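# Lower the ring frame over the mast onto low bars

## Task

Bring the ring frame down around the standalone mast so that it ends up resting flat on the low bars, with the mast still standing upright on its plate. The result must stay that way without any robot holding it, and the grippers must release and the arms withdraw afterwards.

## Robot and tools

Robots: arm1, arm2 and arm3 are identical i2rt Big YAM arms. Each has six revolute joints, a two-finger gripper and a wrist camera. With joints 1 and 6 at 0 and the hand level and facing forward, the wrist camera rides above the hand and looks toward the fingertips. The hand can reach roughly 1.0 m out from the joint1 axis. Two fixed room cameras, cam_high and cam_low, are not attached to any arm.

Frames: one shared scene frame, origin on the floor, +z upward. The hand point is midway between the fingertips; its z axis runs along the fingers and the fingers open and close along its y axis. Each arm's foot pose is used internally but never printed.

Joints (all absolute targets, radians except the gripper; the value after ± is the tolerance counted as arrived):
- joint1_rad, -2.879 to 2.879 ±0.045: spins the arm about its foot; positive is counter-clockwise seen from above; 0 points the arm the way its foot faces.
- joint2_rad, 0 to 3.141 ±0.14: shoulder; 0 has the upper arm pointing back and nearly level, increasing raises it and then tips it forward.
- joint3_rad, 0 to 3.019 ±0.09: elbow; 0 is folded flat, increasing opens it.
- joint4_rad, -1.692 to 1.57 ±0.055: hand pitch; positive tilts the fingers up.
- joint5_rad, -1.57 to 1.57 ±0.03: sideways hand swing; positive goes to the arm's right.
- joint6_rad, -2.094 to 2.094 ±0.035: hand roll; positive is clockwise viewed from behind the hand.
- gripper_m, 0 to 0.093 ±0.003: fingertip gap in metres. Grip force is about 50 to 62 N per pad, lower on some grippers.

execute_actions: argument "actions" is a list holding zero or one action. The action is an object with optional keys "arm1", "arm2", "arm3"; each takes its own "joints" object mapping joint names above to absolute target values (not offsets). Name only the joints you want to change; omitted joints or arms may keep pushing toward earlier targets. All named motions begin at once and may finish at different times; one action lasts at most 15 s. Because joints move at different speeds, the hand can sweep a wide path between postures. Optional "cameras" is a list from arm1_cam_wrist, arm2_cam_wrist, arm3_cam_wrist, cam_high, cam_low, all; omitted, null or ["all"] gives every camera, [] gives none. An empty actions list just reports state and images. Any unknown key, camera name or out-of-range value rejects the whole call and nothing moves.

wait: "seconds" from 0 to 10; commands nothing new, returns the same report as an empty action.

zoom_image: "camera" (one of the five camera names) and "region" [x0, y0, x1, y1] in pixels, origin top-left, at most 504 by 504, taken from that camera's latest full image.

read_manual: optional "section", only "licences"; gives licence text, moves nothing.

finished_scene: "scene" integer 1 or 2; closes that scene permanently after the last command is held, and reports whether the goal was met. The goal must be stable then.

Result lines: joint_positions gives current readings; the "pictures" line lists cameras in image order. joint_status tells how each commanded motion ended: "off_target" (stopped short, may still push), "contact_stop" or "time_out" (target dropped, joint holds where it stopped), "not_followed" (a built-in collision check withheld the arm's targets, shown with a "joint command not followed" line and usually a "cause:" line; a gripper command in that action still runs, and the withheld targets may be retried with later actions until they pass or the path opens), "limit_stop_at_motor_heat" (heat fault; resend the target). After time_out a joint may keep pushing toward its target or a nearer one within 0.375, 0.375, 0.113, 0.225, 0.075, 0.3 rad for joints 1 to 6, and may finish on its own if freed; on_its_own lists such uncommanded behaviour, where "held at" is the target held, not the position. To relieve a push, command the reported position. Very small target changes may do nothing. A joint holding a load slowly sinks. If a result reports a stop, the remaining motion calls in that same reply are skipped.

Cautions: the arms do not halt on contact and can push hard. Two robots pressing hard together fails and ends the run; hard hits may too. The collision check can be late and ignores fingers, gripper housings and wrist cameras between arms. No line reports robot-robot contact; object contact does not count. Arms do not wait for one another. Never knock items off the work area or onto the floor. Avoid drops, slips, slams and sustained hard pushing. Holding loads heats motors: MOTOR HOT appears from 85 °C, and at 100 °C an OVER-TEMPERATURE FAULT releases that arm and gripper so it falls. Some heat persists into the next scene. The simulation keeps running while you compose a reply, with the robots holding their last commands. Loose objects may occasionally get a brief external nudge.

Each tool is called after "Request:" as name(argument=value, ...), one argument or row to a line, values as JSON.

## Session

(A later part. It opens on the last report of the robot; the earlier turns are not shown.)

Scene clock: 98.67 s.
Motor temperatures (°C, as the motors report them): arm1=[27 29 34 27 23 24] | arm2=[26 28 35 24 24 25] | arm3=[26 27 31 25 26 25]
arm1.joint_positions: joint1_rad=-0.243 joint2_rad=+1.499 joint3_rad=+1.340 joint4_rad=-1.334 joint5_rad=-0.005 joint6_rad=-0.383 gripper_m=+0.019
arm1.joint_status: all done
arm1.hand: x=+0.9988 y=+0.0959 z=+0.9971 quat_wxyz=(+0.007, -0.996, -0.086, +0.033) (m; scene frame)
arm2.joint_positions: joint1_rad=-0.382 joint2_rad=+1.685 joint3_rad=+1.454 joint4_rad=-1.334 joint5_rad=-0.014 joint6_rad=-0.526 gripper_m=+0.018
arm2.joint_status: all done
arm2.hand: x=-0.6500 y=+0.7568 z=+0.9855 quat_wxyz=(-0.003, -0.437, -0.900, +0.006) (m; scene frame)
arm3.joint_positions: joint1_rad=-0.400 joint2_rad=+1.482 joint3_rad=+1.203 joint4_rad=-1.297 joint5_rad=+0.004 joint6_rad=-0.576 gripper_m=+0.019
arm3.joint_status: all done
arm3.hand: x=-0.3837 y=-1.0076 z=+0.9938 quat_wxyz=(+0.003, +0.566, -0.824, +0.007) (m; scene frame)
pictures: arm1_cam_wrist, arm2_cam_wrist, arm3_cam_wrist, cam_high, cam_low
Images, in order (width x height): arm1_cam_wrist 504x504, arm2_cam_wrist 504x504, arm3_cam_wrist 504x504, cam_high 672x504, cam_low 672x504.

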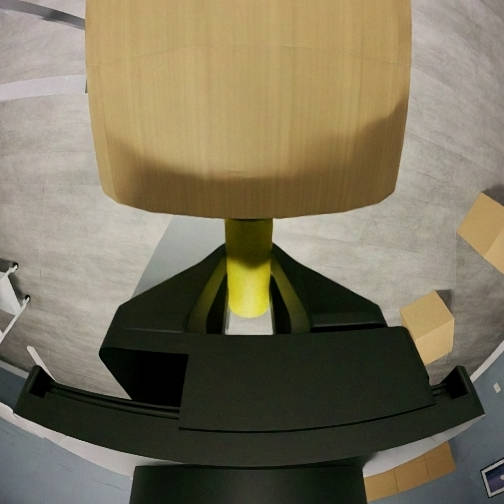

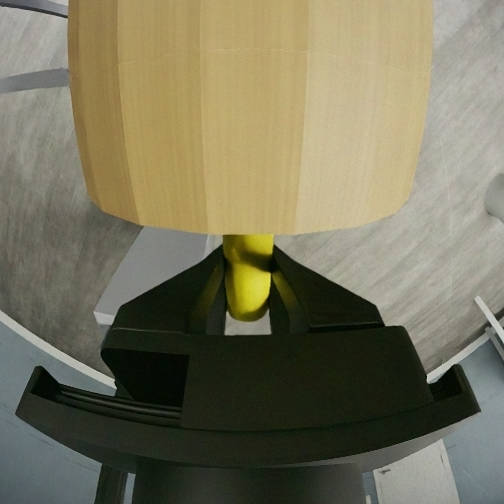

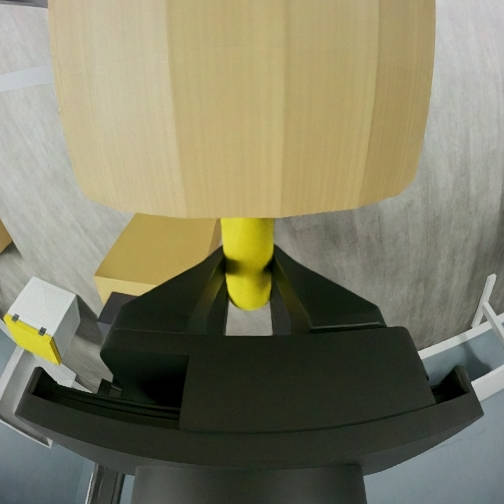

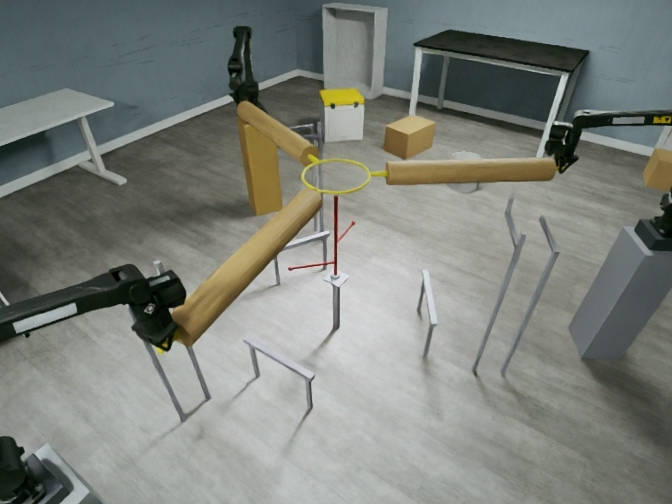

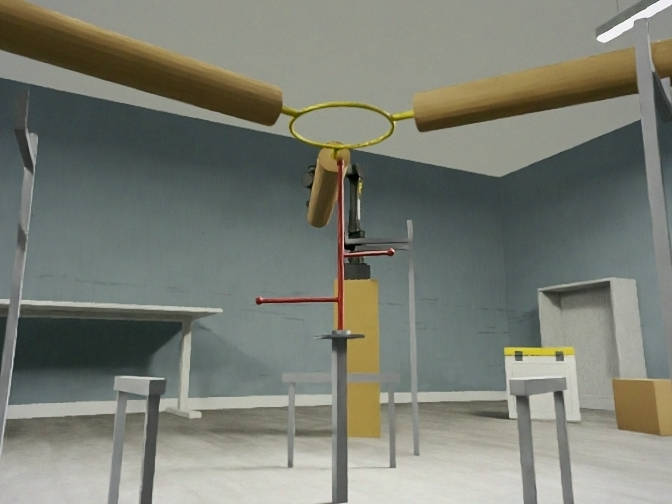

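Request:
execute_actions(
  actions=[
    {"arm1":{"joints":{"joint2_rad":1.615,"joint3_rad":1.115,"joint4_rad":-0.97}},"arm2":{"joints":{"joint2_rad":1.81,"joint3_rad":1.28,"joint4_rad":-0.97}},"arm3":{"joints":{"joint2_rad":1.61,"joint3_rad":1.005,"joint4_rad":-0.91}}},
  ],
  cameras=["cam_high","cam_low"],
)

Request:
execute_actions(
  actions=[
    {"arm1":{"joints":{"joint2_rad":1.845,"joint3_rad":1.01,"joint4_rad":-0.63}},"arm2":{"joints":{"joint2_rad":2.03,"joint3_rad":1.21,"joint4_rad":-0.675}},"arm3":{"joints":{"joint2_rad":1.885,"joint3_rad":0.925,"joint4_rad":-0.56}}},
  ],
)

Scene clock: 110.17 s.
Motor temperatures (°C, as the motors report them): arm1=[27 29 35 27 23 24] | arm2=[26 28 36 24 24 25] | arm3=[26 27 32 25 26 25]
arm1.joint_positions: joint1_rad=-0.244 joint2_rad=+1.650 joint3_rad=+1.113 joint4_rad=-0.971 joint5_rad=-0.009 joint6_rad=-0.388 gripper_m=+0.019
arm1.joint_status: all done
arm1.hand: x=+0.9965 y=+0.0962 z=+0.8511 quat_wxyz=(+0.003, -0.996, -0.088, +0.025) (m; scene frame)
arm2.joint_positions: joint1_rad=-0.385 joint2_rad=+1.857 joint3_rad=+1.267 joint4_rad=-0.985 joint5_rad=-0.011 joint6_rad=-0.532 gripper_m=+0.018
arm2.joint_status: all done
arm2.hand: x=-0.6534 y=+0.7507 z=+0.8362 quat_wxyz=(+0.001, -0.435, -0.900, +0.002) (m; scene frame)
arm3.joint_positions: joint1_rad=-0.408 joint2_rad=+1.657 joint3_rad=+1.003 joint4_rad=-0.915 joint5_rad=+0.009 joint6_rad=-0.585 gripper_m=+0.019
arm3.joint_status: all done
arm3.hand: x=-0.3771 y=-1.0101 z=+0.8546 quat_wxyz=(-0.001, +0.566, -0.824, +0.010) (m; scene frame)
pictures: cam_high, cam_low
Images, in order (width x height): cam_high 672x504, cam_low 672x504.

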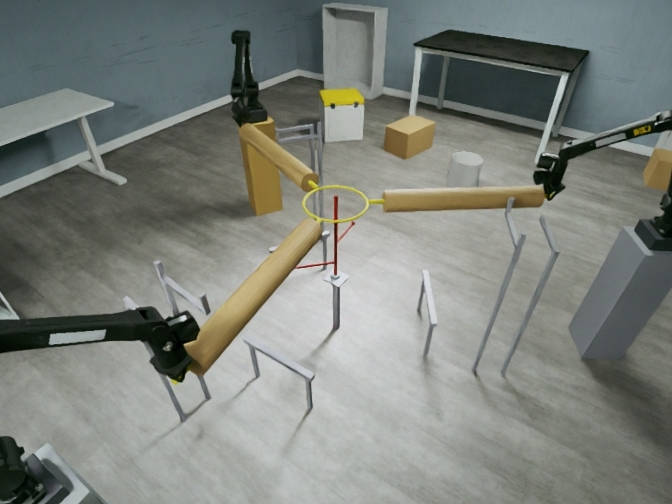

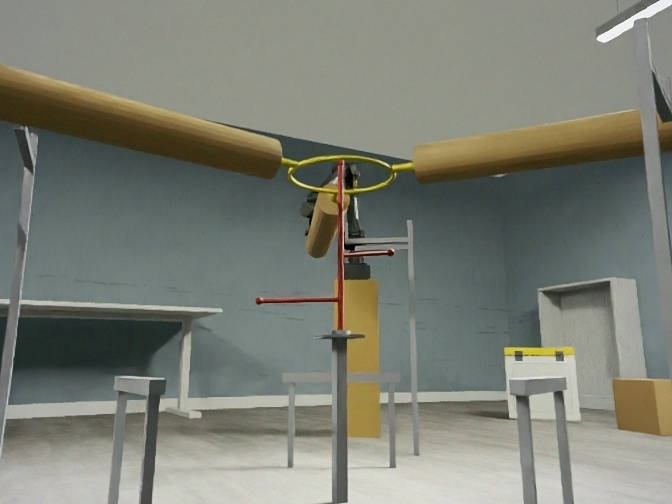

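Scene clock: 111.27 s.
Motor temperatures (°C, as the motors report them): arm1=[27 29 35 27 23 24] | arm2=[26 28 36 24 24 25] | arm3=[26 27 32 25 26 25]
arm1.joint_positions: joint1_rad=-0.244 joint2_rad=+1.876 joint3_rad=+1.010 joint4_rad=-0.632 joint5_rad=-0.008 joint6_rad=-0.388 gripper_m=+0.019
arm1.joint_status: all done
arm1.hand: x=+0.9952 y=+0.0966 z=+0.7244 quat_wxyz=(+0.005, -0.996, -0.089, +0.030) (m; scene frame)
arm2.joint_positions: joint1_rad=-0.386 joint2_rad=+2.077 joint3_rad=+1.200 joint4_rad=-0.689 joint5_rad=-0.009 joint6_rad=-0.533 gripper_m=+0.018
arm2.joint_status: all done
arm2.hand: x=-0.6555 y=+0.7494 z=+0.7092 quat_wxyz=(-0.001, -0.435, -0.900, +0.007) (m; scene frame)
arm3.joint_positions: joint1_rad=-0.408 joint2_rad=+1.929 joint3_rad=+0.931 joint4_rad=-0.561 joint5_rad=+0.008 joint6_rad=-0.588 gripper_m=+0.019
arm3.joint_status: all done
arm3.hand: x=-0.3746 y=-1.0097 z=+0.7256 quat_wxyz=(-0.006, +0.567, -0.823, +0.009) (m; scene frame)
pictures: arm1_cam_wrist, arm2_cam_wrist, arm3_cam_wrist, cam_high, cam_low
Images, in order (width x height): arm1_cam_wrist 504x504, arm2_cam_wrist 504x504, arm3_cam_wrist 504x504, cam_high 672x504, cam_low 672x504.

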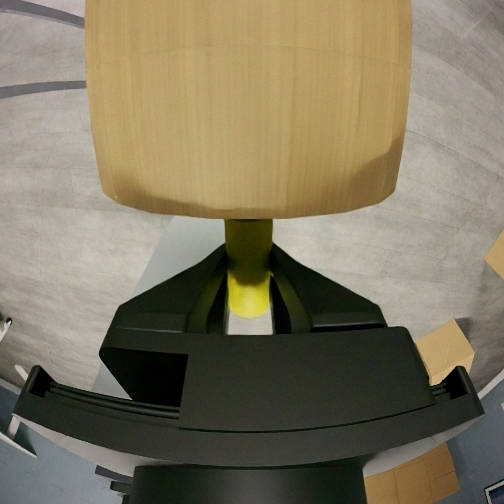

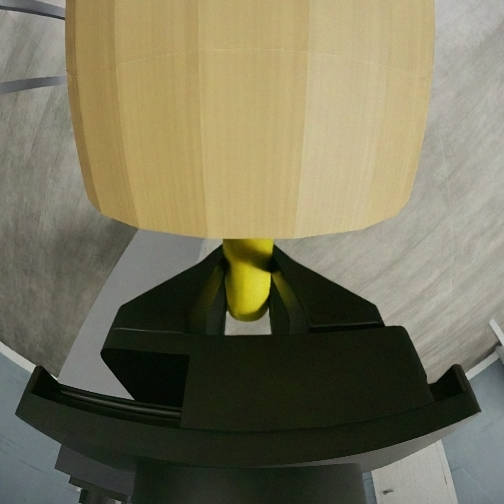

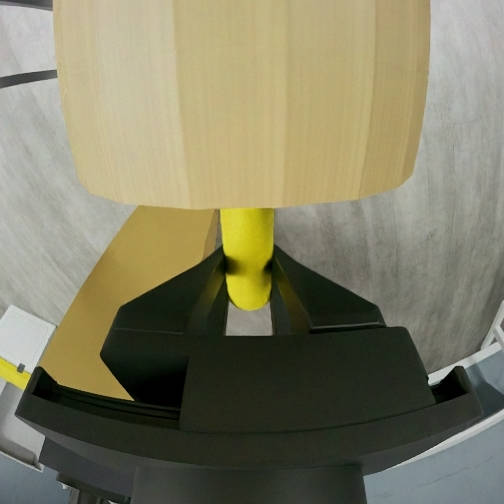

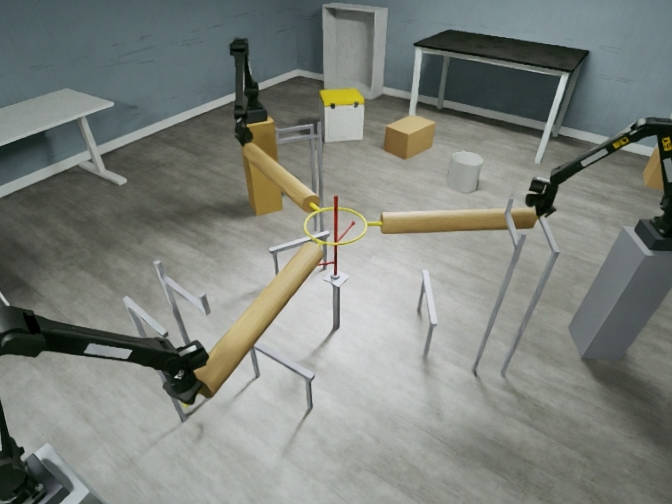

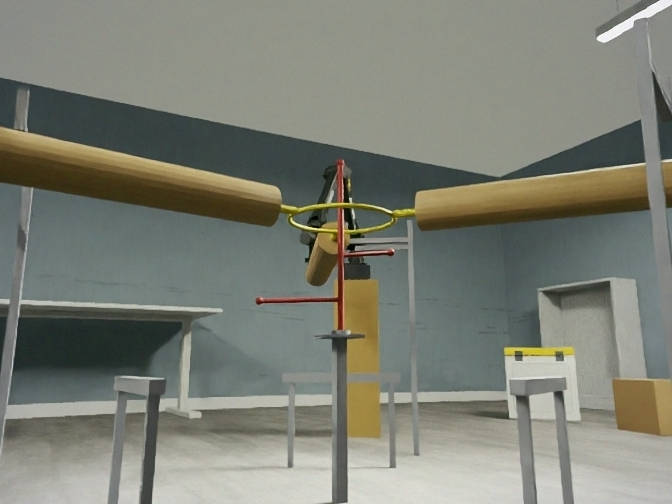

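Request:
zoom_image(
  camera="cam_low",
  region=[240,180,440,380],
)

Request:
zoom_image(
  camera="cam_high",
  region=[280,180,400,300],
)

Region (240, 180, 440, 380) of cam_low's 672x504 image, scaled by 2.520, with more detail than that image has.

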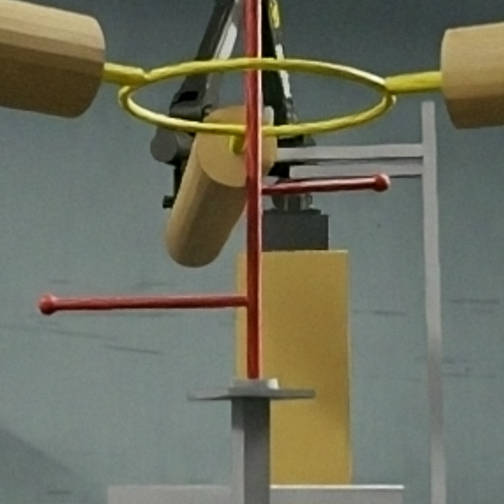

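Region (280, 180, 400, 300) of cam_high's 672x504 image, scaled by 4.200, with more detail than that image has.

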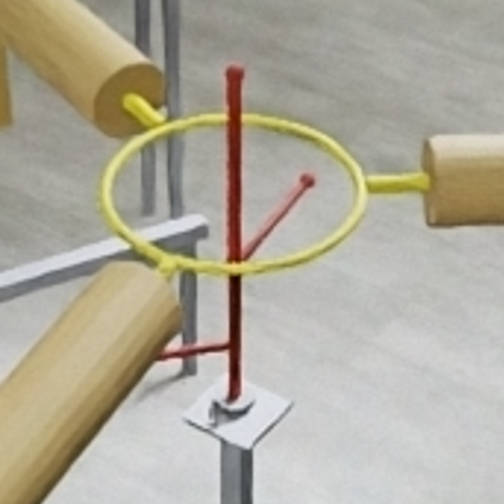

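Request:
execute_actions(
  actions=[
    {"arm1":{"joints":{"joint1_rad":-0.205,"joint2_rad":2.025,"joint3_rad":1.30,"joint4_rad":-0.72,"joint6_rad":-0.35}},"arm2":{"joints":{"joint1_rad":-0.57,"joint2_rad":2.05,"joint3_rad":1.19,"joint4_rad":-0.625,"joint6_rad":-0.725}},"arm3":{"joints":{"joint1_rad":-0.26,"joint2_rad":1.82,"joint3_rad":0.715,"joint4_rad":-0.415,"joint6_rad":-0.43}}},
  ],
  cameras=["cam_high","cam_low"],
)

Request:
zoom_image(
  camera="cam_high",
  region=[270,170,410,310],
)

Scene clock: 140.00 s.
Motor temperatures (°C, as the motors report them): arm1=[27 30 31 27 24 24] | arm2=[26 30 32 24 24 25] | arm3=[26 28 28 25 26 25]
arm1.joint_positions: joint1_rad=-0.203 joint2_rad=+2.033 joint3_rad=+1.273 joint4_rad=-0.700 joint5_rad=-0.004 joint6_rad=-0.349 gripper_m=+0.019
arm1.joint_status: all done
arm1.hand: x=+0.9035 y=+0.0940 z=+0.7196 quat_wxyz=(+0.011, -0.995, -0.089, +0.048) (m; scene frame)
arm2.joint_positions: joint1_rad=-0.567 joint2_rad=+2.077 joint3_rad=+1.171 joint4_rad=-0.642 joint5_rad=-0.012 joint6_rad=-0.713 gripper_m=+0.018
arm2.joint_status: all done
arm2.hand: x=-0.7471 y=+0.7491 z=+0.7036 quat_wxyz=(-0.006, -0.435, -0.900, +0.015) (m; scene frame)
arm3.joint_positions: joint1_rad=-0.258 joint2_rad=+1.849 joint3_rad=+0.714 joint4_rad=-0.417 joint5_rad=+0.006 joint6_rad=-0.442 gripper_m=+0.019
arm3.joint_status: all done
arm3.hand: x=-0.4672 y=-1.0096 z=+0.7142 quat_wxyz=(-0.009, +0.570, -0.822, +0.007) (m; scene frame)
pictures: cam_high, cam_low
Images, in order (width x height): cam_high 672x504, cam_low 672x504.

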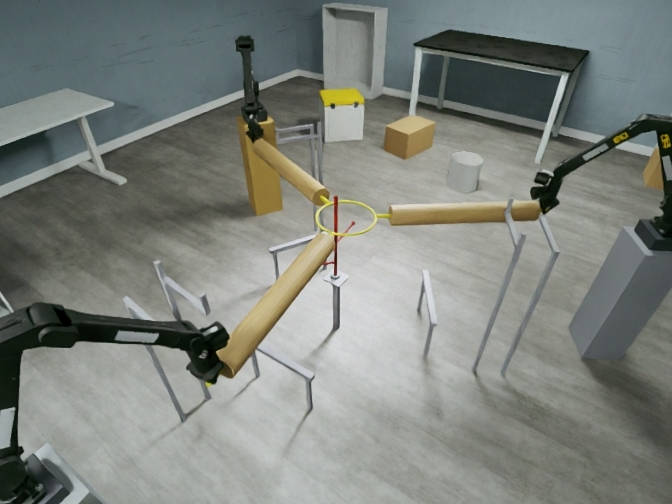

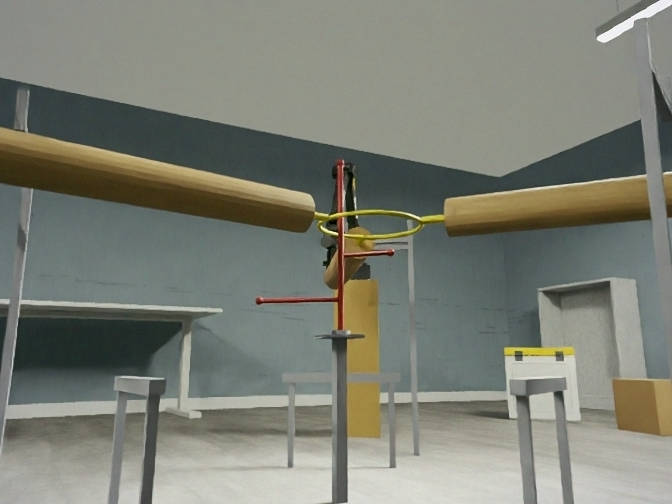

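Region (270, 170, 410, 310) of cam_high's 672x504 image, scaled by 3.600, with more detail than that image has.

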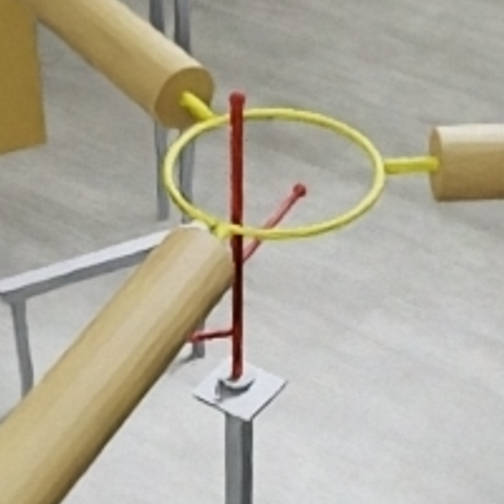

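Request:
execute_actions(
  actions=[
    {"arm1":{"joints":{"joint2_rad":2.17,"joint3_rad":1.28,"joint4_rad":-0.575}},"arm2":{"joints":{"joint2_rad":2.205,"joint3_rad":1.235,"joint4_rad":-0.495}},"arm3":{"joints":{"joint2_rad":2.045,"joint3_rad":0.765,"joint4_rad":-0.22}}},
  ],
  cameras=["cam_high","cam_low"],
)

Request:
execute_actions(
  actions=[
    {"arm1":{"joints":{"joint2_rad":2.325,"joint3_rad":1.325,"joint4_rad":-0.455}},"arm2":{"joints":{"joint2_rad":2.37,"joint3_rad":1.29,"joint4_rad":-0.385}},"arm3":{"joints":{"joint2_rad":2.27,"joint3_rad":0.825,"joint4_rad":-0.065}}},
  ],
  cameras=["cam_high","cam_low"],
)

Scene clock: 150.40 s.
Motor temperatures (°C, as the motors report them): arm1=[27 30 32 27 23 24] | arm2=[26 30 32 24 24 25] | arm3=[26 28 27 25 26 25]
arm1.joint_positions: joint1_rad=-0.203 joint2_rad=+2.189 joint3_rad=+1.273 joint4_rad=-0.559 joint5_rad=-0.002 joint6_rad=-0.349 gripper_m=+0.019
arm1.joint_status: all done
arm1.hand: x=+0.9072 y=+0.0937 z=+0.6402 quat_wxyz=(+0.010, -0.995, -0.089, +0.041) (m; scene frame)
arm2.joint_positions: joint1_rad=-0.557 joint2_rad=+2.238 joint3_rad=+1.187 joint4_rad=-0.506 joint5_rad=-0.012 joint6_rad=-0.705 gripper_m=+0.018
arm2.joint_status: all done
arm2.hand: x=-0.7430 y=+0.7512 z=+0.6300 quat_wxyz=(-0.005, -0.435, -0.901, +0.011) (m; scene frame)
arm3.joint_positions: joint1_rad=-0.259 joint2_rad=+2.075 joint3_rad=+0.748 joint4_rad=-0.224 joint5_rad=+0.005 joint6_rad=-0.441 gripper_m=+0.019
arm3.joint_status: all done
arm3.hand: x=-0.4636 y=-1.0073 z=+0.6432 quat_wxyz=(-0.009, +0.569, -0.822, +0.006) (m; scene frame)
pictures: cam_high, cam_low
Images, in order (width x height): cam_high 672x504, cam_low 672x504.

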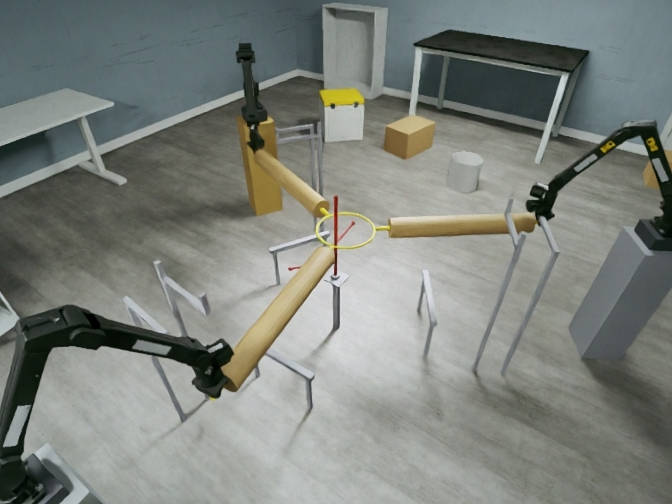

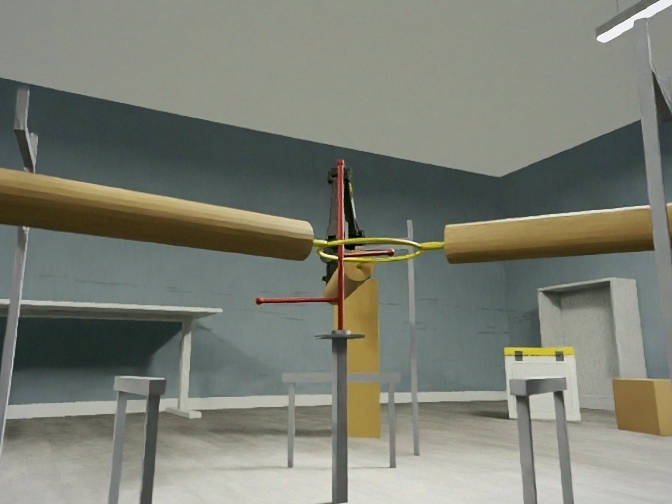

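Scene clock: 151.43 s.
Motor temperatures (°C, as the motors report them): arm1=[27 30 32 27 23 24] | arm2=[26 30 32 24 24 25] | arm3=[26 28 27 25 26 25]
arm1.joint_positions: joint1_rad=-0.204 joint2_rad=+2.340 joint3_rad=+1.308 joint4_rad=-0.442 joint5_rad=-0.002 joint6_rad=-0.349 gripper_m=+0.019
arm1.joint_status: all done
arm1.hand: x=+0.9069 y=+0.0941 z=+0.5708 quat_wxyz=(+0.010, -0.995, -0.089, +0.041) (m; scene frame)
arm2.joint_positions: joint1_rad=-0.558 joint2_rad=+2.404 joint3_rad=+1.246 joint4_rad=-0.400 joint5_rad=-0.013 joint6_rad=-0.707 gripper_m=+0.018
arm2.joint_status: all done
arm2.hand: x=-0.7442 y=+0.7494 z=+0.5605 quat_wxyz=(-0.005, -0.434, -0.901, +0.011) (m; scene frame)
arm3.joint_positions: joint1_rad=-0.261 joint2_rad=+2.301 joint3_rad=+0.817 joint4_rad=-0.071 joint5_rad=+0.006 joint6_rad=-0.441 gripper_m=+0.019
arm3.joint_status: all done
arm3.hand: x=-0.4620 y=-1.0082 z=+0.5713 quat_wxyz=(-0.008, +0.568, -0.823, +0.007) (m; scene frame)
pictures: cam_high, cam_low
Images, in order (width x height): cam_high 672x504, cam_low 672x504.

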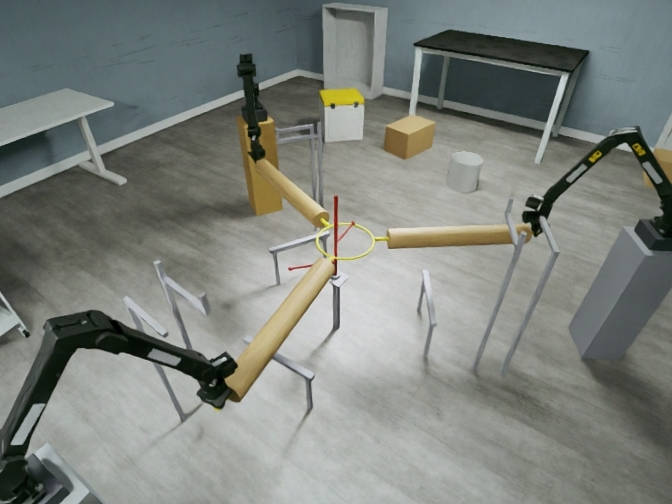

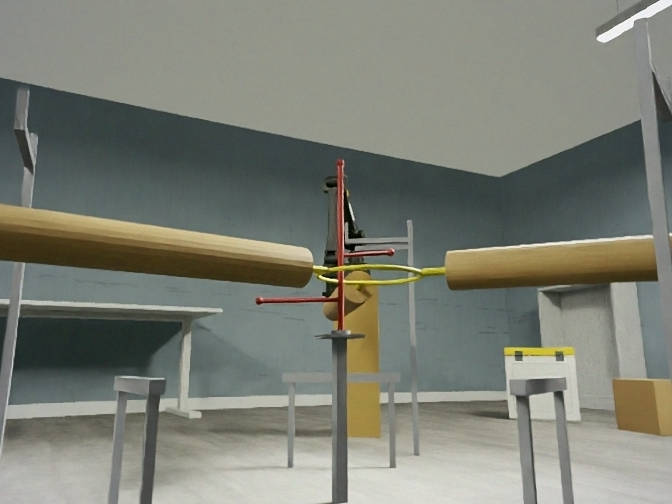

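Request:
execute_actions(
  actions=[
    {"arm1":{"joints":{"joint1_rad":-0.25,"joint2_rad":2.24,"joint3_rad":1.03,"joint4_rad":-0.265,"joint6_rad":-0.4}},"arm2":{"joints":{"joint1_rad":-0.385,"joint2_rad":2.4,"joint3_rad":1.32,"joint6_rad":-0.54}},"arm3":{"joints":{"joint1_rad":-0.41,"joint2_rad":2.33,"joint3_rad":1.025,"joint4_rad":-0.21,"joint6_rad":-0.585}}},
  ],
  cameras=[],
)

Request:
execute_actions(
  actions=[
    {"arm1":{"joints":{"joint1_rad":-0.098,"joint2_rad":2.19,"joint3_rad":0.775,"joint4_rad":-0.072,"joint6_rad":-0.235}},"arm2":{"joints":{"joint1_rad":-0.275,"joint2_rad":2.505,"joint3_rad":1.63,"joint4_rad":-0.595,"joint6_rad":-0.425}},"arm3":{"joints":{"joint1_rad":-0.637,"joint2_rad":2.355,"joint3_rad":1.13,"joint4_rad":-0.29,"joint6_rad":-0.815}}},
  ],
  cameras=["cam_high","cam_low"],
)

Request:
zoom_image(
  camera="cam_high",
  region=[260,190,380,310],
)

Scene clock: 168.57 s.
Motor temperatures (°C, as the motors report them): arm1=[27 31 31 27 23 24] | arm2=[26 30 32 24 24 25] | arm3=[26 29 26 25 26 25]
arm1.joint_positions: joint1_rad=-0.245 joint2_rad=+2.286 joint3_rad=+1.036 joint4_rad=-0.256 joint5_rad=-0.004 joint6_rad=-0.394 gripper_m=+0.019
arm1.joint_status: all done
arm1.hand: x=+1.0053 y=+0.0957 z=+0.5533 quat_wxyz=(+0.006, -0.996, -0.091, +0.026) (m; scene frame)
arm2.joint_positions: joint1_rad=-0.366 joint2_rad=+2.416 joint3_rad=+1.268 joint4_rad=-0.400 joint5_rad=-0.008 joint6_rad=-0.513 gripper_m=+0.018
arm2.joint_status: all done
arm2.hand: x=-0.6475 y=+0.7475 z=+0.5566 quat_wxyz=(-0.006, -0.435, -0.900, +0.014) (m; scene frame)
arm3.joint_positions: joint1_rad=-0.420 joint2_rad=+2.352 joint3_rad=+1.026 joint4_rad=-0.206 joint5_rad=+0.006 joint6_rad=-0.598 gripper_m=+0.019
arm3.joint_status: all done
arm3.hand: x=-0.3625 y=-1.0091 z=+0.5664 quat_wxyz=(-0.019, +0.567, -0.824, +0.008) (m; scene frame)
pictures: none
No camera images: the call's "cameras" was empty. Leave "cameras" out to get every camera's image.

Scene clock: 169.67 s.
Motor temperatures (°C, as the motors report them): arm1=[27 31 31 27 23 24] | arm2=[26 30 32 24 24 25] | arm3=[26 29 26 25 26 25]
arm1.joint_positions: joint1_rad=-0.088 joint2_rad=+2.228 joint3_rad=+0.783 joint4_rad=-0.064 joint5_rad=+0.001 joint6_rad=-0.237 gripper_m=+0.018
arm1.joint_status: all done
arm1.hand: x=+1.0837 y=+0.0207 z=+0.5548 quat_wxyz=(+0.003, -0.996, -0.090, +0.024) (m; scene frame)
arm2.joint_positions: joint1_rad=-0.259 joint2_rad=+2.526 joint3_rad=+1.582 joint4_rad=-0.593 joint5_rad=-0.007 joint6_rad=-0.407 gripper_m=+0.018
arm2.joint_status: all done
arm2.hand: x=-0.5705 y=+0.6718 z=+0.5583 quat_wxyz=(-0.010, -0.435, -0.900, +0.018) (m; scene frame)
arm3.joint_positions: joint1_rad=-0.649 joint2_rad=+2.382 joint3_rad=+1.131 joint4_rad=-0.285 joint5_rad=+0.006 joint6_rad=-0.831 gripper_m=+0.019
arm3.joint_status: all done
arm3.hand: x=-0.2848 y=-1.0852 z=+0.5659 quat_wxyz=(-0.016, +0.568, -0.823, +0.012) (m; scene frame)
pictures: cam_high, cam_low
Images, in order (width x height): cam_high 672x504, cam_low 672x504.

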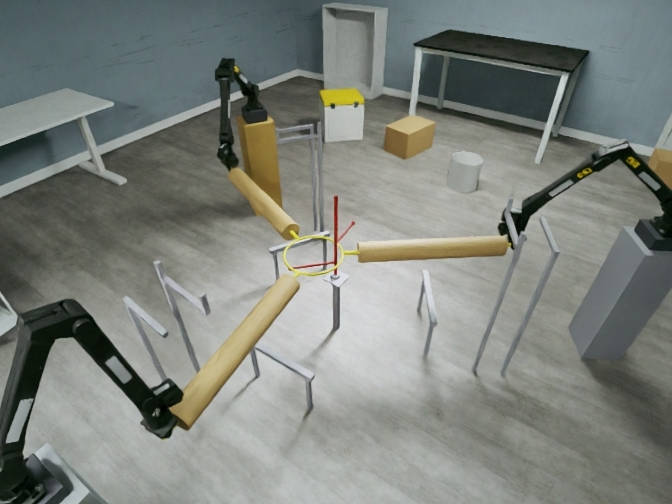

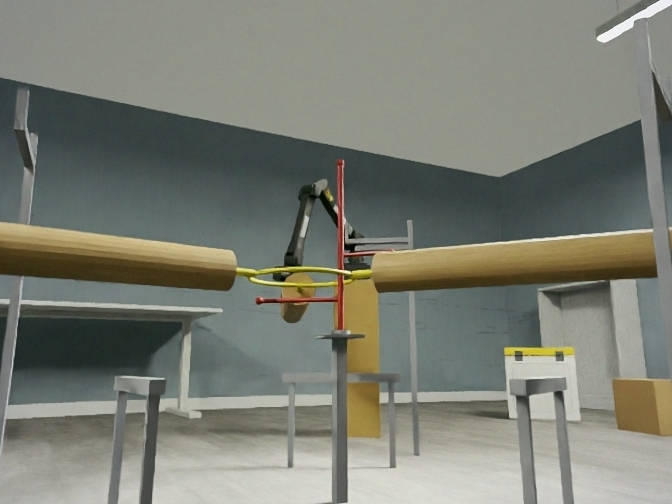

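Region (260, 190, 380, 310) of cam_high's 672x504 image, scaled by 4.200, with more detail than that image has.

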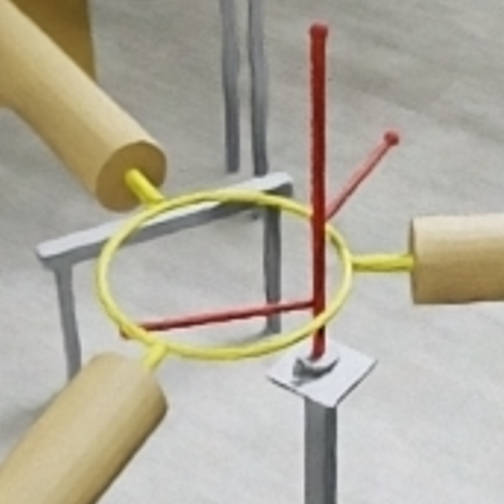

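Request:
execute_actions(
  actions=[
    {"arm1":{"joints":{"joint1_rad":-0.085,"joint2_rad":2.31,"joint3_rad":0.805,"joint4_rad":0.015}},"arm2":{"joints":{"joint1_rad":-0.255,"joint2_rad":2.605,"joint3_rad":1.71,"joint4_rad":-0.57,"joint6_rad":-0.41}},"arm3":{"joints":{"joint1_rad":-0.652,"joint2_rad":2.455,"joint3_rad":1.195,"joint4_rad":-0.265,"joint6_rad":-0.83}}},
  ],
  cameras=["cam_high","cam_low"],
)

Request:
zoom_image(
  camera="cam_high",
  region=[260,190,380,310],
)

Scene clock: 180.07 s.
Motor temperatures (°C, as the motors report them): arm1=[27 31 30 27 23 24] | arm2=[26 31 33 24 24 25] | arm3=[26 29 26 25 26 25]
arm1.joint_positions: joint1_rad=-0.088 joint2_rad=+2.311 joint3_rad=+0.807 joint4_rad=+0.010 joint5_rad=-0.002 joint6_rad=-0.237 gripper_m=+0.018
arm1.joint_status: all done
arm1.hand: x=+1.0821 y=+0.0202 z=+0.5285 quat_wxyz=(+0.003, -0.995, -0.090, +0.032) (m; scene frame)
arm2.joint_positions: joint1_rad=-0.260 joint2_rad=+2.631 joint3_rad=+1.652 joint4_rad=-0.576 joint5_rad=-0.005 joint6_rad=-0.406 gripper_m=+0.018
arm2.joint_status: all done
arm2.hand: x=-0.5717 y=+0.6713 z=+0.5129 quat_wxyz=(-0.003, -0.436, -0.900, +0.012) (m; scene frame)
arm3.joint_positions: joint1_rad=-0.650 joint2_rad=+2.480 joint3_rad=+1.184 joint4_rad=-0.258 joint5_rad=+0.006 joint6_rad=-0.832 gripper_m=+0.019
arm3.joint_status: all done
arm3.hand: x=-0.2858 y=-1.0863 z=+0.5283 quat_wxyz=(-0.007, +0.569, -0.822, +0.010) (m; scene frame)
pictures: cam_high, cam_low
Images, in order (width x height): cam_high 672x504, cam_low 672x504.

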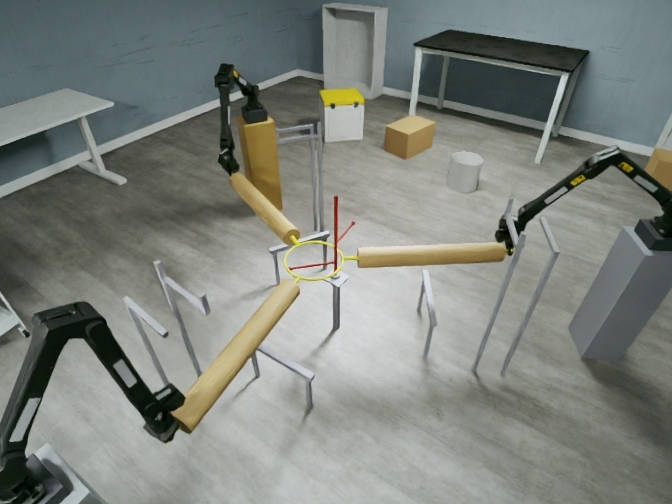

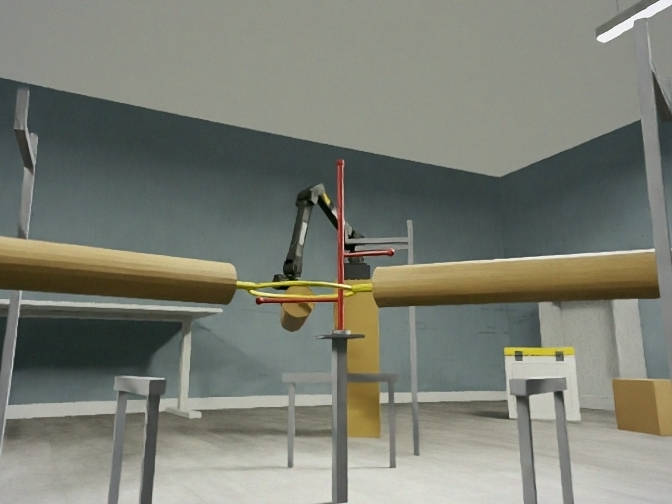

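Region (260, 190, 380, 310) of cam_high's 672x504 image, scaled by 4.200, with more detail than that image has.

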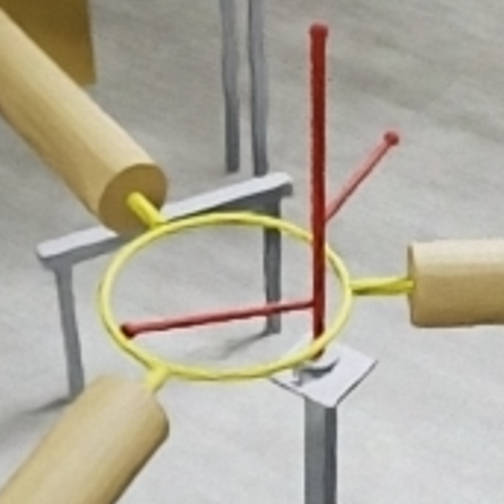

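Request:
execute_actions(
  actions=[
    {"arm1":{"joints":{"joint1_rad":-0.07,"joint2_rad":2.53,"joint3_rad":0.895,"joint4_rad":0.138}},"arm2":{"joints":{"joint2_rad":2.77,"joint3_rad":1.855,"joint4_rad":-0.535}},"arm3":{"joints":{"joint1_rad":-0.667,"joint2_rad":2.635,"joint3_rad":1.305,"joint4_rad":-0.2,"joint6_rad":-0.84}}},
  ],
  cameras=["cam_high","cam_low"],
)

Scene clock: 190.97 s.
Motor temperatures (°C, as the motors report them): arm1=[27 30 30 27 23 24] | arm2=[26 31 34 24 24 25] | arm3=[26 29 26 25 26 25]
arm1.joint_positions: joint1_rad=-0.076 joint2_rad=+2.532 joint3_rad=+0.904 joint4_rad=+0.137 joint5_rad=-0.002 joint6_rad=-0.229 gripper_m=+0.018
arm1.joint_status: all done
arm1.hand: x=+1.0853 y=+0.0153 z=+0.4557 quat_wxyz=(+0.003, -0.995, -0.093, +0.034) (m; scene frame)
arm2.joint_positions: joint1_rad=-0.260 joint2_rad=+2.806 joint3_rad=+1.797 joint4_rad=-0.542 joint5_rad=-0.004 joint6_rad=-0.406 gripper_m=+0.018
arm2.joint_status: all done
arm2.hand: x=-0.5708 y=+0.6629 z=+0.4419 quat_wxyz=(-0.004, -0.436, -0.900, +0.014) (m; scene frame)
arm3.joint_positions: joint1_rad=-0.666 joint2_rad=+2.666 joint3_rad=+1.303 joint4_rad=-0.192 joint5_rad=+0.006 joint6_rad=-0.852 gripper_m=+0.019
arm3.joint_status: all done
arm3.hand: x=-0.2805 y=-1.0935 z=+0.4563 quat_wxyz=(-0.007, +0.570, -0.821, +0.010) (m; scene frame)
pictures: cam_high, cam_low
Images, in order (width x height): cam_high 672x504, cam_low 672x504.

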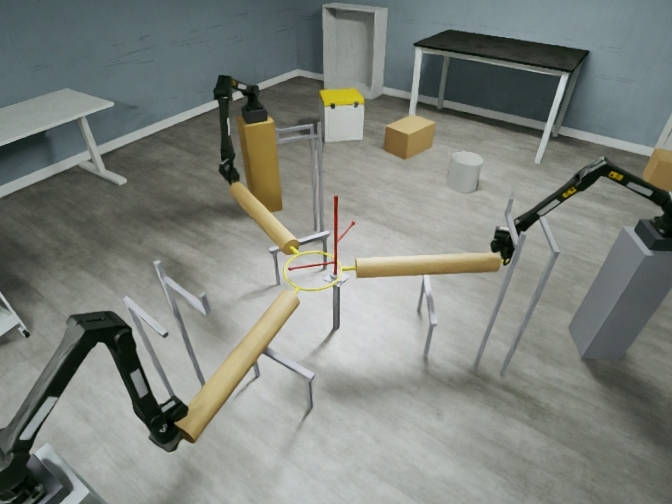

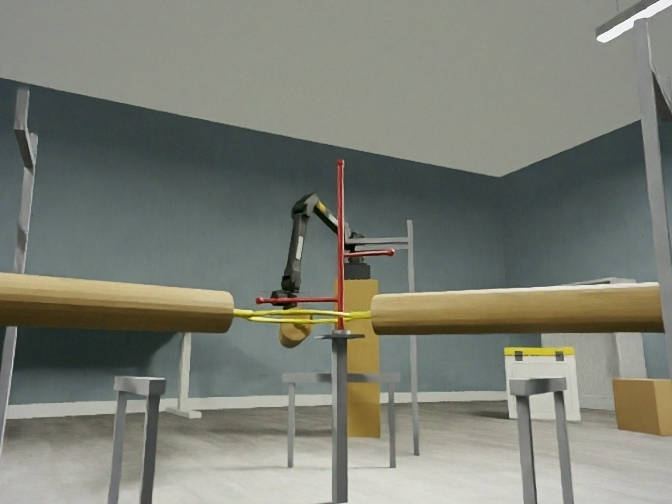

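Request:
execute_actions(
  actions=[
    {"arm1":{"joints":{"joint1_rad":-0.25,"joint2_rad":2.55,"joint3_rad":1.18,"joint4_rad":-0.125,"joint6_rad":-0.4}},"arm2":{"joints":{"joint1_rad":-0.395,"joint2_rad":2.635,"joint3_rad":1.43,"joint4_rad":-0.275,"joint6_rad":-0.55}},"arm3":{"joints":{"joint1_rad":-0.405,"joint2_rad":2.595,"joint3_rad":1.15,"joint4_rad":-0.08,"joint6_rad":-0.575}}},
  ],
  cameras=["cam_low"],
)

Request:
execute_actions(
  actions=[
    {"arm1":{"joints":{"joint2_rad":2.755,"joint3_rad":1.325,"joint4_rad":-0.056}},"arm2":{"joints":{"joint2_rad":2.86,"joint3_rad":1.63,"joint4_rad":-0.24}},"arm3":{"joints":{"joint2_rad":2.825,"joint3_rad":1.335,"joint4_rad":-0.035}}},
  ],
  cameras=["cam_high","cam_low"],
)

Scene clock: 201.83 s.
Motor temperatures (°C, as the motors report them): arm1=[27 30 30 27 23 24] | arm2=[26 32 34 24 24 25] | arm3=[26 30 26 25 27 25]
arm1.joint_positions: joint1_rad=-0.251 joint2_rad=+2.549 joint3_rad=+1.188 joint4_rad=-0.111 joint5_rad=-0.006 joint6_rad=-0.398 gripper_m=+0.018
arm1.joint_status: all done
arm1.hand: x=+0.9879 y=+0.1023 z=+0.4563 quat_wxyz=(+0.010, -0.995, -0.090, +0.042) (m; scene frame)
arm2.joint_positions: joint1_rad=-0.401 joint2_rad=+2.702 joint3_rad=+1.430 joint4_rad=-0.286 joint5_rad=-0.007 joint6_rad=-0.549 gripper_m=+0.018
arm2.joint_status: all done
arm2.hand: x=-0.6672 y=+0.7475 z=+0.4392 quat_wxyz=(-0.002, -0.435, -0.900, +0.010) (m; scene frame)
arm3.joint_positions: joint1_rad=-0.399 joint2_rad=+2.620 joint3_rad=+1.152 joint4_rad=-0.076 joint5_rad=+0.006 joint6_rad=-0.584 gripper_m=+0.019
arm3.joint_status: all done
arm3.hand: x=-0.3746 y=-1.0077 z=+0.4654 quat_wxyz=(-0.013, +0.570, -0.822, +0.008) (m; scene frame)
pictures: cam_low
Images, in order (width x height): cam_low 672x504.

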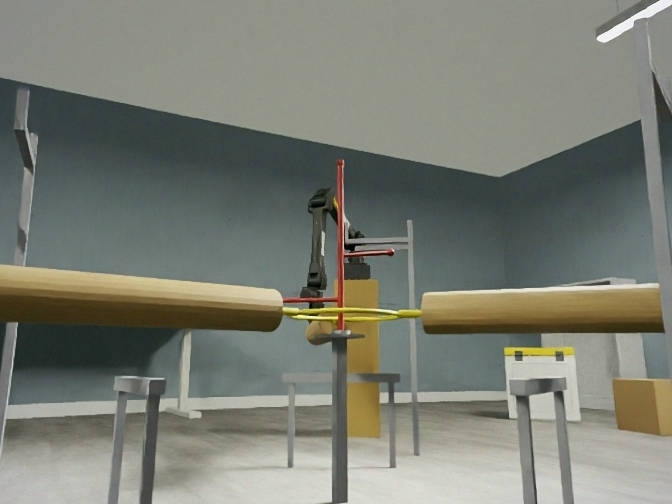

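Scene clock: 202.80 s.
Motor temperatures (°C, as the motors report them): arm1=[27 30 30 27 23 24] | arm2=[26 32 34 24 24 25] | arm3=[26 30 26 25 27 25]
arm1.joint_positions: joint1_rad=-0.251 joint2_rad=+2.760 joint3_rad=+1.332 joint4_rad=-0.048 joint5_rad=-0.004 joint6_rad=-0.399 gripper_m=+0.018
arm1.joint_status: all done
arm1.hand: x=+0.9900 y=+0.1019 z=+0.3746 quat_wxyz=(+0.011, -0.995, -0.090, +0.040) (m; scene frame)
arm2.joint_positions: joint1_rad=-0.399 joint2_rad=+2.896 joint3_rad=+1.596 joint4_rad=-0.255 joint5_rad=-0.006 joint6_rad=-0.548 gripper_m=+0.018
arm2.joint_status: all done
arm2.hand: x=-0.6670 y=+0.7440 z=+0.3629 quat_wxyz=(-0.003, -0.434, -0.901, +0.012) (m; scene frame)
arm3.joint_positions: joint1_rad=-0.406 joint2_rad=+2.854 joint3_rad=+1.340 joint4_rad=-0.029 joint5_rad=+0.005 joint6_rad=-0.592 gripper_m=+0.019
arm3.joint_status: all done
arm3.hand: x=-0.3701 y=-1.0092 z=+0.3765 quat_wxyz=(-0.013, +0.570, -0.821, +0.007) (m; scene frame)
pictures: cam_high, cam_low
Images, in order (width x height): cam_high 672x504, cam_low 672x504.

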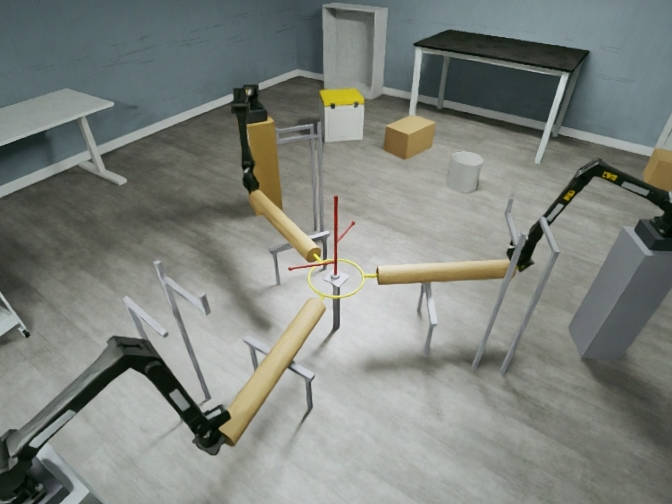

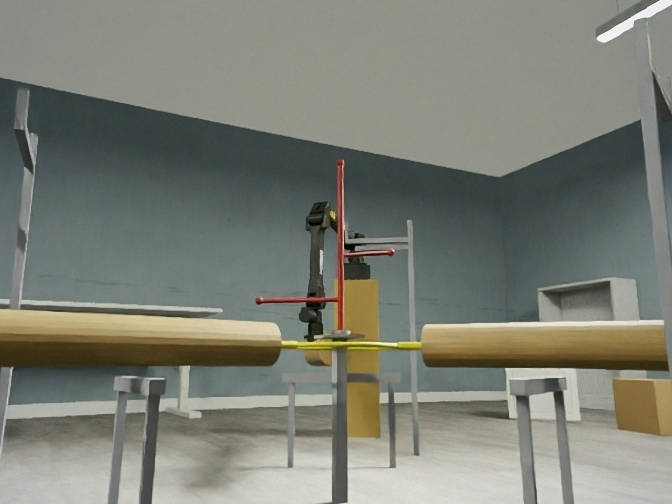

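About 0.025 more.

Request:
execute_actions(
  actions=[
    {"arm1":{"joints":{"joint2_rad":2.84,"joint3_rad":1.38,"joint4_rad":-0.04}},"arm2":{"joints":{"joint2_rad":2.95,"joint3_rad":1.7,"joint4_rad":-0.23}},"arm3":{"joints":{"joint2_rad":2.92,"joint3_rad":1.4,"joint4_rad":-0.025}}},
  ],
  cameras=["cam_high","cam_low"],
)

Scene clock: 208.20 s.
Motor temperatures (°C, as the motors report them): arm1=[27 31 30 27 23 24] | arm2=[26 32 33 24 24 25] | arm3=[26 30 26 25 27 25]
arm1.joint_positions: joint1_rad=-0.251 joint2_rad=+2.818 joint3_rad=+1.380 joint4_rad=-0.039 joint5_rad=-0.002 joint6_rad=-0.399 gripper_m=+0.018
arm1.joint_status: all done
arm1.hand: x=+0.9907 y=+0.1020 z=+0.3523 quat_wxyz=(+0.011, -0.995, -0.090, +0.039) (m; scene frame)
arm2.joint_positions: joint1_rad=-0.399 joint2_rad=+2.947 joint3_rad=+1.648 joint4_rad=-0.259 joint5_rad=-0.005 joint6_rad=-0.548 gripper_m=+0.018
arm2.joint_status: all done
arm2.hand: x=-0.6674 y=+0.7430 z=+0.3437 quat_wxyz=(-0.002, -0.434, -0.901, +0.011) (m; scene frame)
arm3.joint_positions: joint1_rad=-0.407 joint2_rad=+2.916 joint3_rad=+1.398 joint4_rad=-0.025 joint5_rad=+0.010 joint6_rad=-0.592 gripper_m=+0.018
arm3.joint_status: all done
arm3.hand: x=-0.3687 y=-1.0099 z=+0.3528 quat_wxyz=(-0.014, +0.570, -0.821, +0.010) (m; scene frame)
pictures: cam_high, cam_low
Images, in order (width x height): cam_high 672x504, cam_low 672x504.

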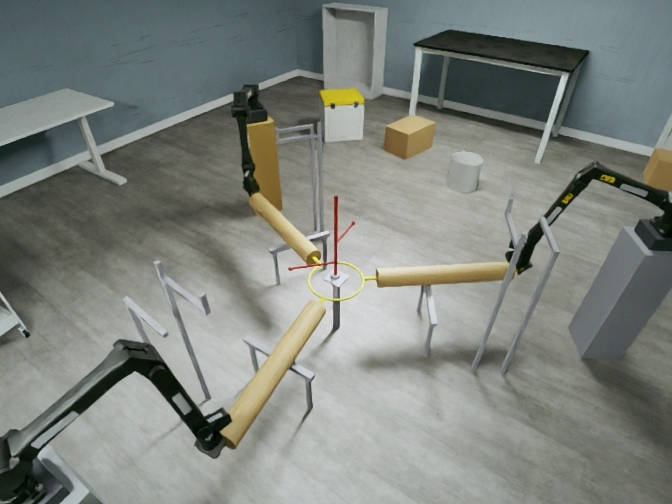

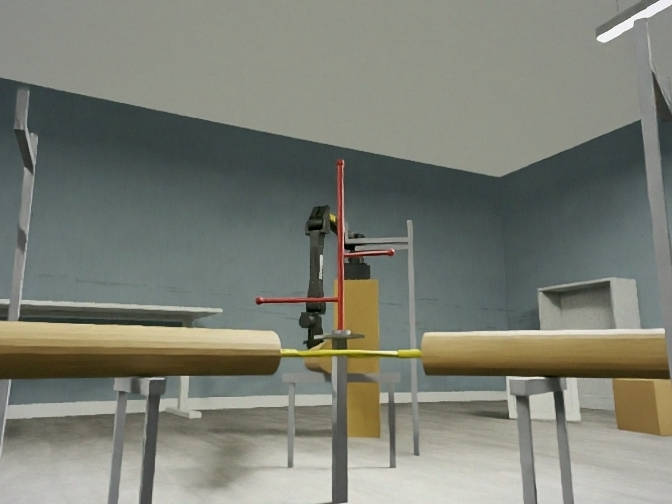

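Request:
execute_actions(
  actions=[
    {"arm1":{"joints":{"gripper_m":0.09,"joint3_rad":1.35}},"arm2":{"joints":{"gripper_m":0.09,"joint3_rad":1.63}},"arm3":{"joints":{"gripper_m":0.09,"joint3_rad":1.37}}},
  ],
  cameras=[],
)

Request:
execute_actions(
  actions=[
    {"arm1":{"joints":{"joint2_rad":2.2,"joint3_rad":0.75,"joint4_rad":-0.15}},"arm2":{"joints":{"joint2_rad":2.3,"joint3_rad":0.95,"joint4_rad":-0.26}},"arm3":{"joints":{"joint2_rad":2.3,"joint3_rad":0.77,"joint4_rad":-0.1}}},
  ],
  cameras=["cam_high","cam_low"],
)

Scene clock: 214.70 s.
Motor temperatures (°C, as the motors report them): arm1=[27 31 30 27 23 24] | arm2=[26 31 33 24 24 25] | arm3=[26 30 26 25 27 25]
arm1.joint_positions: joint1_rad=-0.251 joint2_rad=+2.818 joint3_rad=+1.350 joint4_rad=-0.038 joint5_rad=-0.002 joint6_rad=-0.399 gripper_m=+0.090
arm1.joint_status: all done
arm1.hand: x=+1.0087 y=+0.0981 z=+0.3504 quat_wxyz=(+0.007, -0.996, -0.090, +0.025) (m; scene frame)
arm2.joint_positions: joint1_rad=-0.399 joint2_rad=+2.947 joint3_rad=+1.634 joint4_rad=-0.245 joint5_rad=-0.004 joint6_rad=-0.548 gripper_m=+0.090
arm2.joint_status: all done
arm2.hand: x=-0.6682 y=+0.7479 z=+0.3423 quat_wxyz=(-0.001, -0.434, -0.901, +0.012) (m; scene frame)
arm3.joint_positions: joint1_rad=-0.407 joint2_rad=+2.916 joint3_rad=+1.374 joint4_rad=-0.025 joint5_rad=+0.003 joint6_rad=-0.583 gripper_m=+0.090
arm3.joint_status: all done
arm3.hand: x=-0.3822 y=-1.0180 z=+0.3522 quat_wxyz=(-0.001, +0.566, -0.824, +0.007) (m; scene frame)
pictures: none
No camera images: the call's "cameras" was empty. Leave "cameras" out to get every camera's image.

Scene clock: 216.07 s.
Motor temperatures (°C, as the motors report them): arm1=[27 31 29 27 23 24] | arm2=[26 31 32 24 24 25] | arm3=[26 30 26 25 27 25]
arm1.joint_positions: joint1_rad=-0.251 joint2_rad=+2.202 joint3_rad=+0.751 joint4_rad=-0.146 joint5_rad=-0.002 joint6_rad=-0.399 gripper_m=+0.090
arm1.joint_status: all done
arm1.hand: x=+1.1214 y=+0.0730 z=+0.5619 quat_wxyz=(-0.007, -0.996, -0.090, -0.018) (m; scene frame)
arm2.joint_positions: joint1_rad=-0.399 joint2_rad=+2.295 joint3_rad=+0.948 joint4_rad=-0.251 joint5_rad=-0.004 joint6_rad=-0.548 gripper_m=+0.090
arm2.joint_status: all done
arm2.hand: x=-0.6783 y=+0.8549 z=+0.5704 quat_wxyz=(+0.010, -0.434, -0.901, -0.005) (m; scene frame)
arm3.joint_positions: joint1_rad=-0.407 joint2_rad=+2.296 joint3_rad=+0.772 joint4_rad=-0.096 joint5_rad=+0.003 joint6_rad=-0.583 gripper_m=+0.090
arm3.joint_status: all done
arm3.hand: x=-0.4546 y=-1.0669 z=+0.5729 quat_wxyz=(+0.024, +0.566, -0.824, +0.007) (m; scene frame)
pictures: cam_high, cam_low
Images, in order (width x height): cam_high 672x504, cam_low 672x504.

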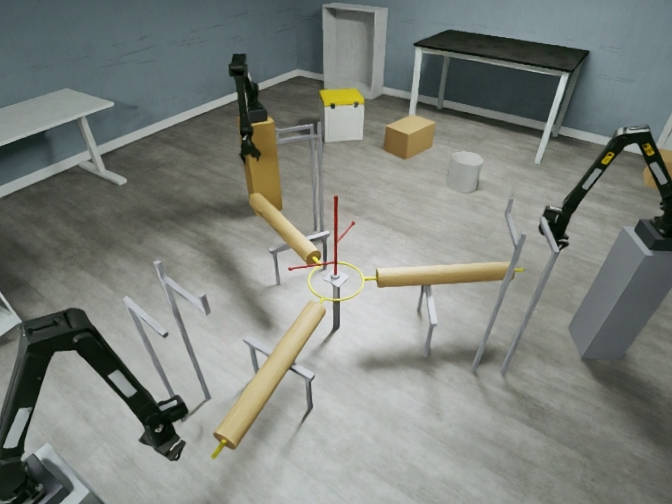

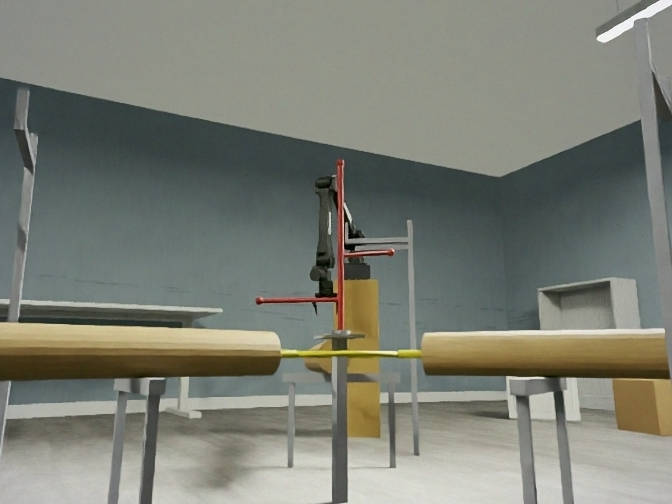

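Request:
finished_scene(
  scene=1,
)

The scene is finished: the task was done.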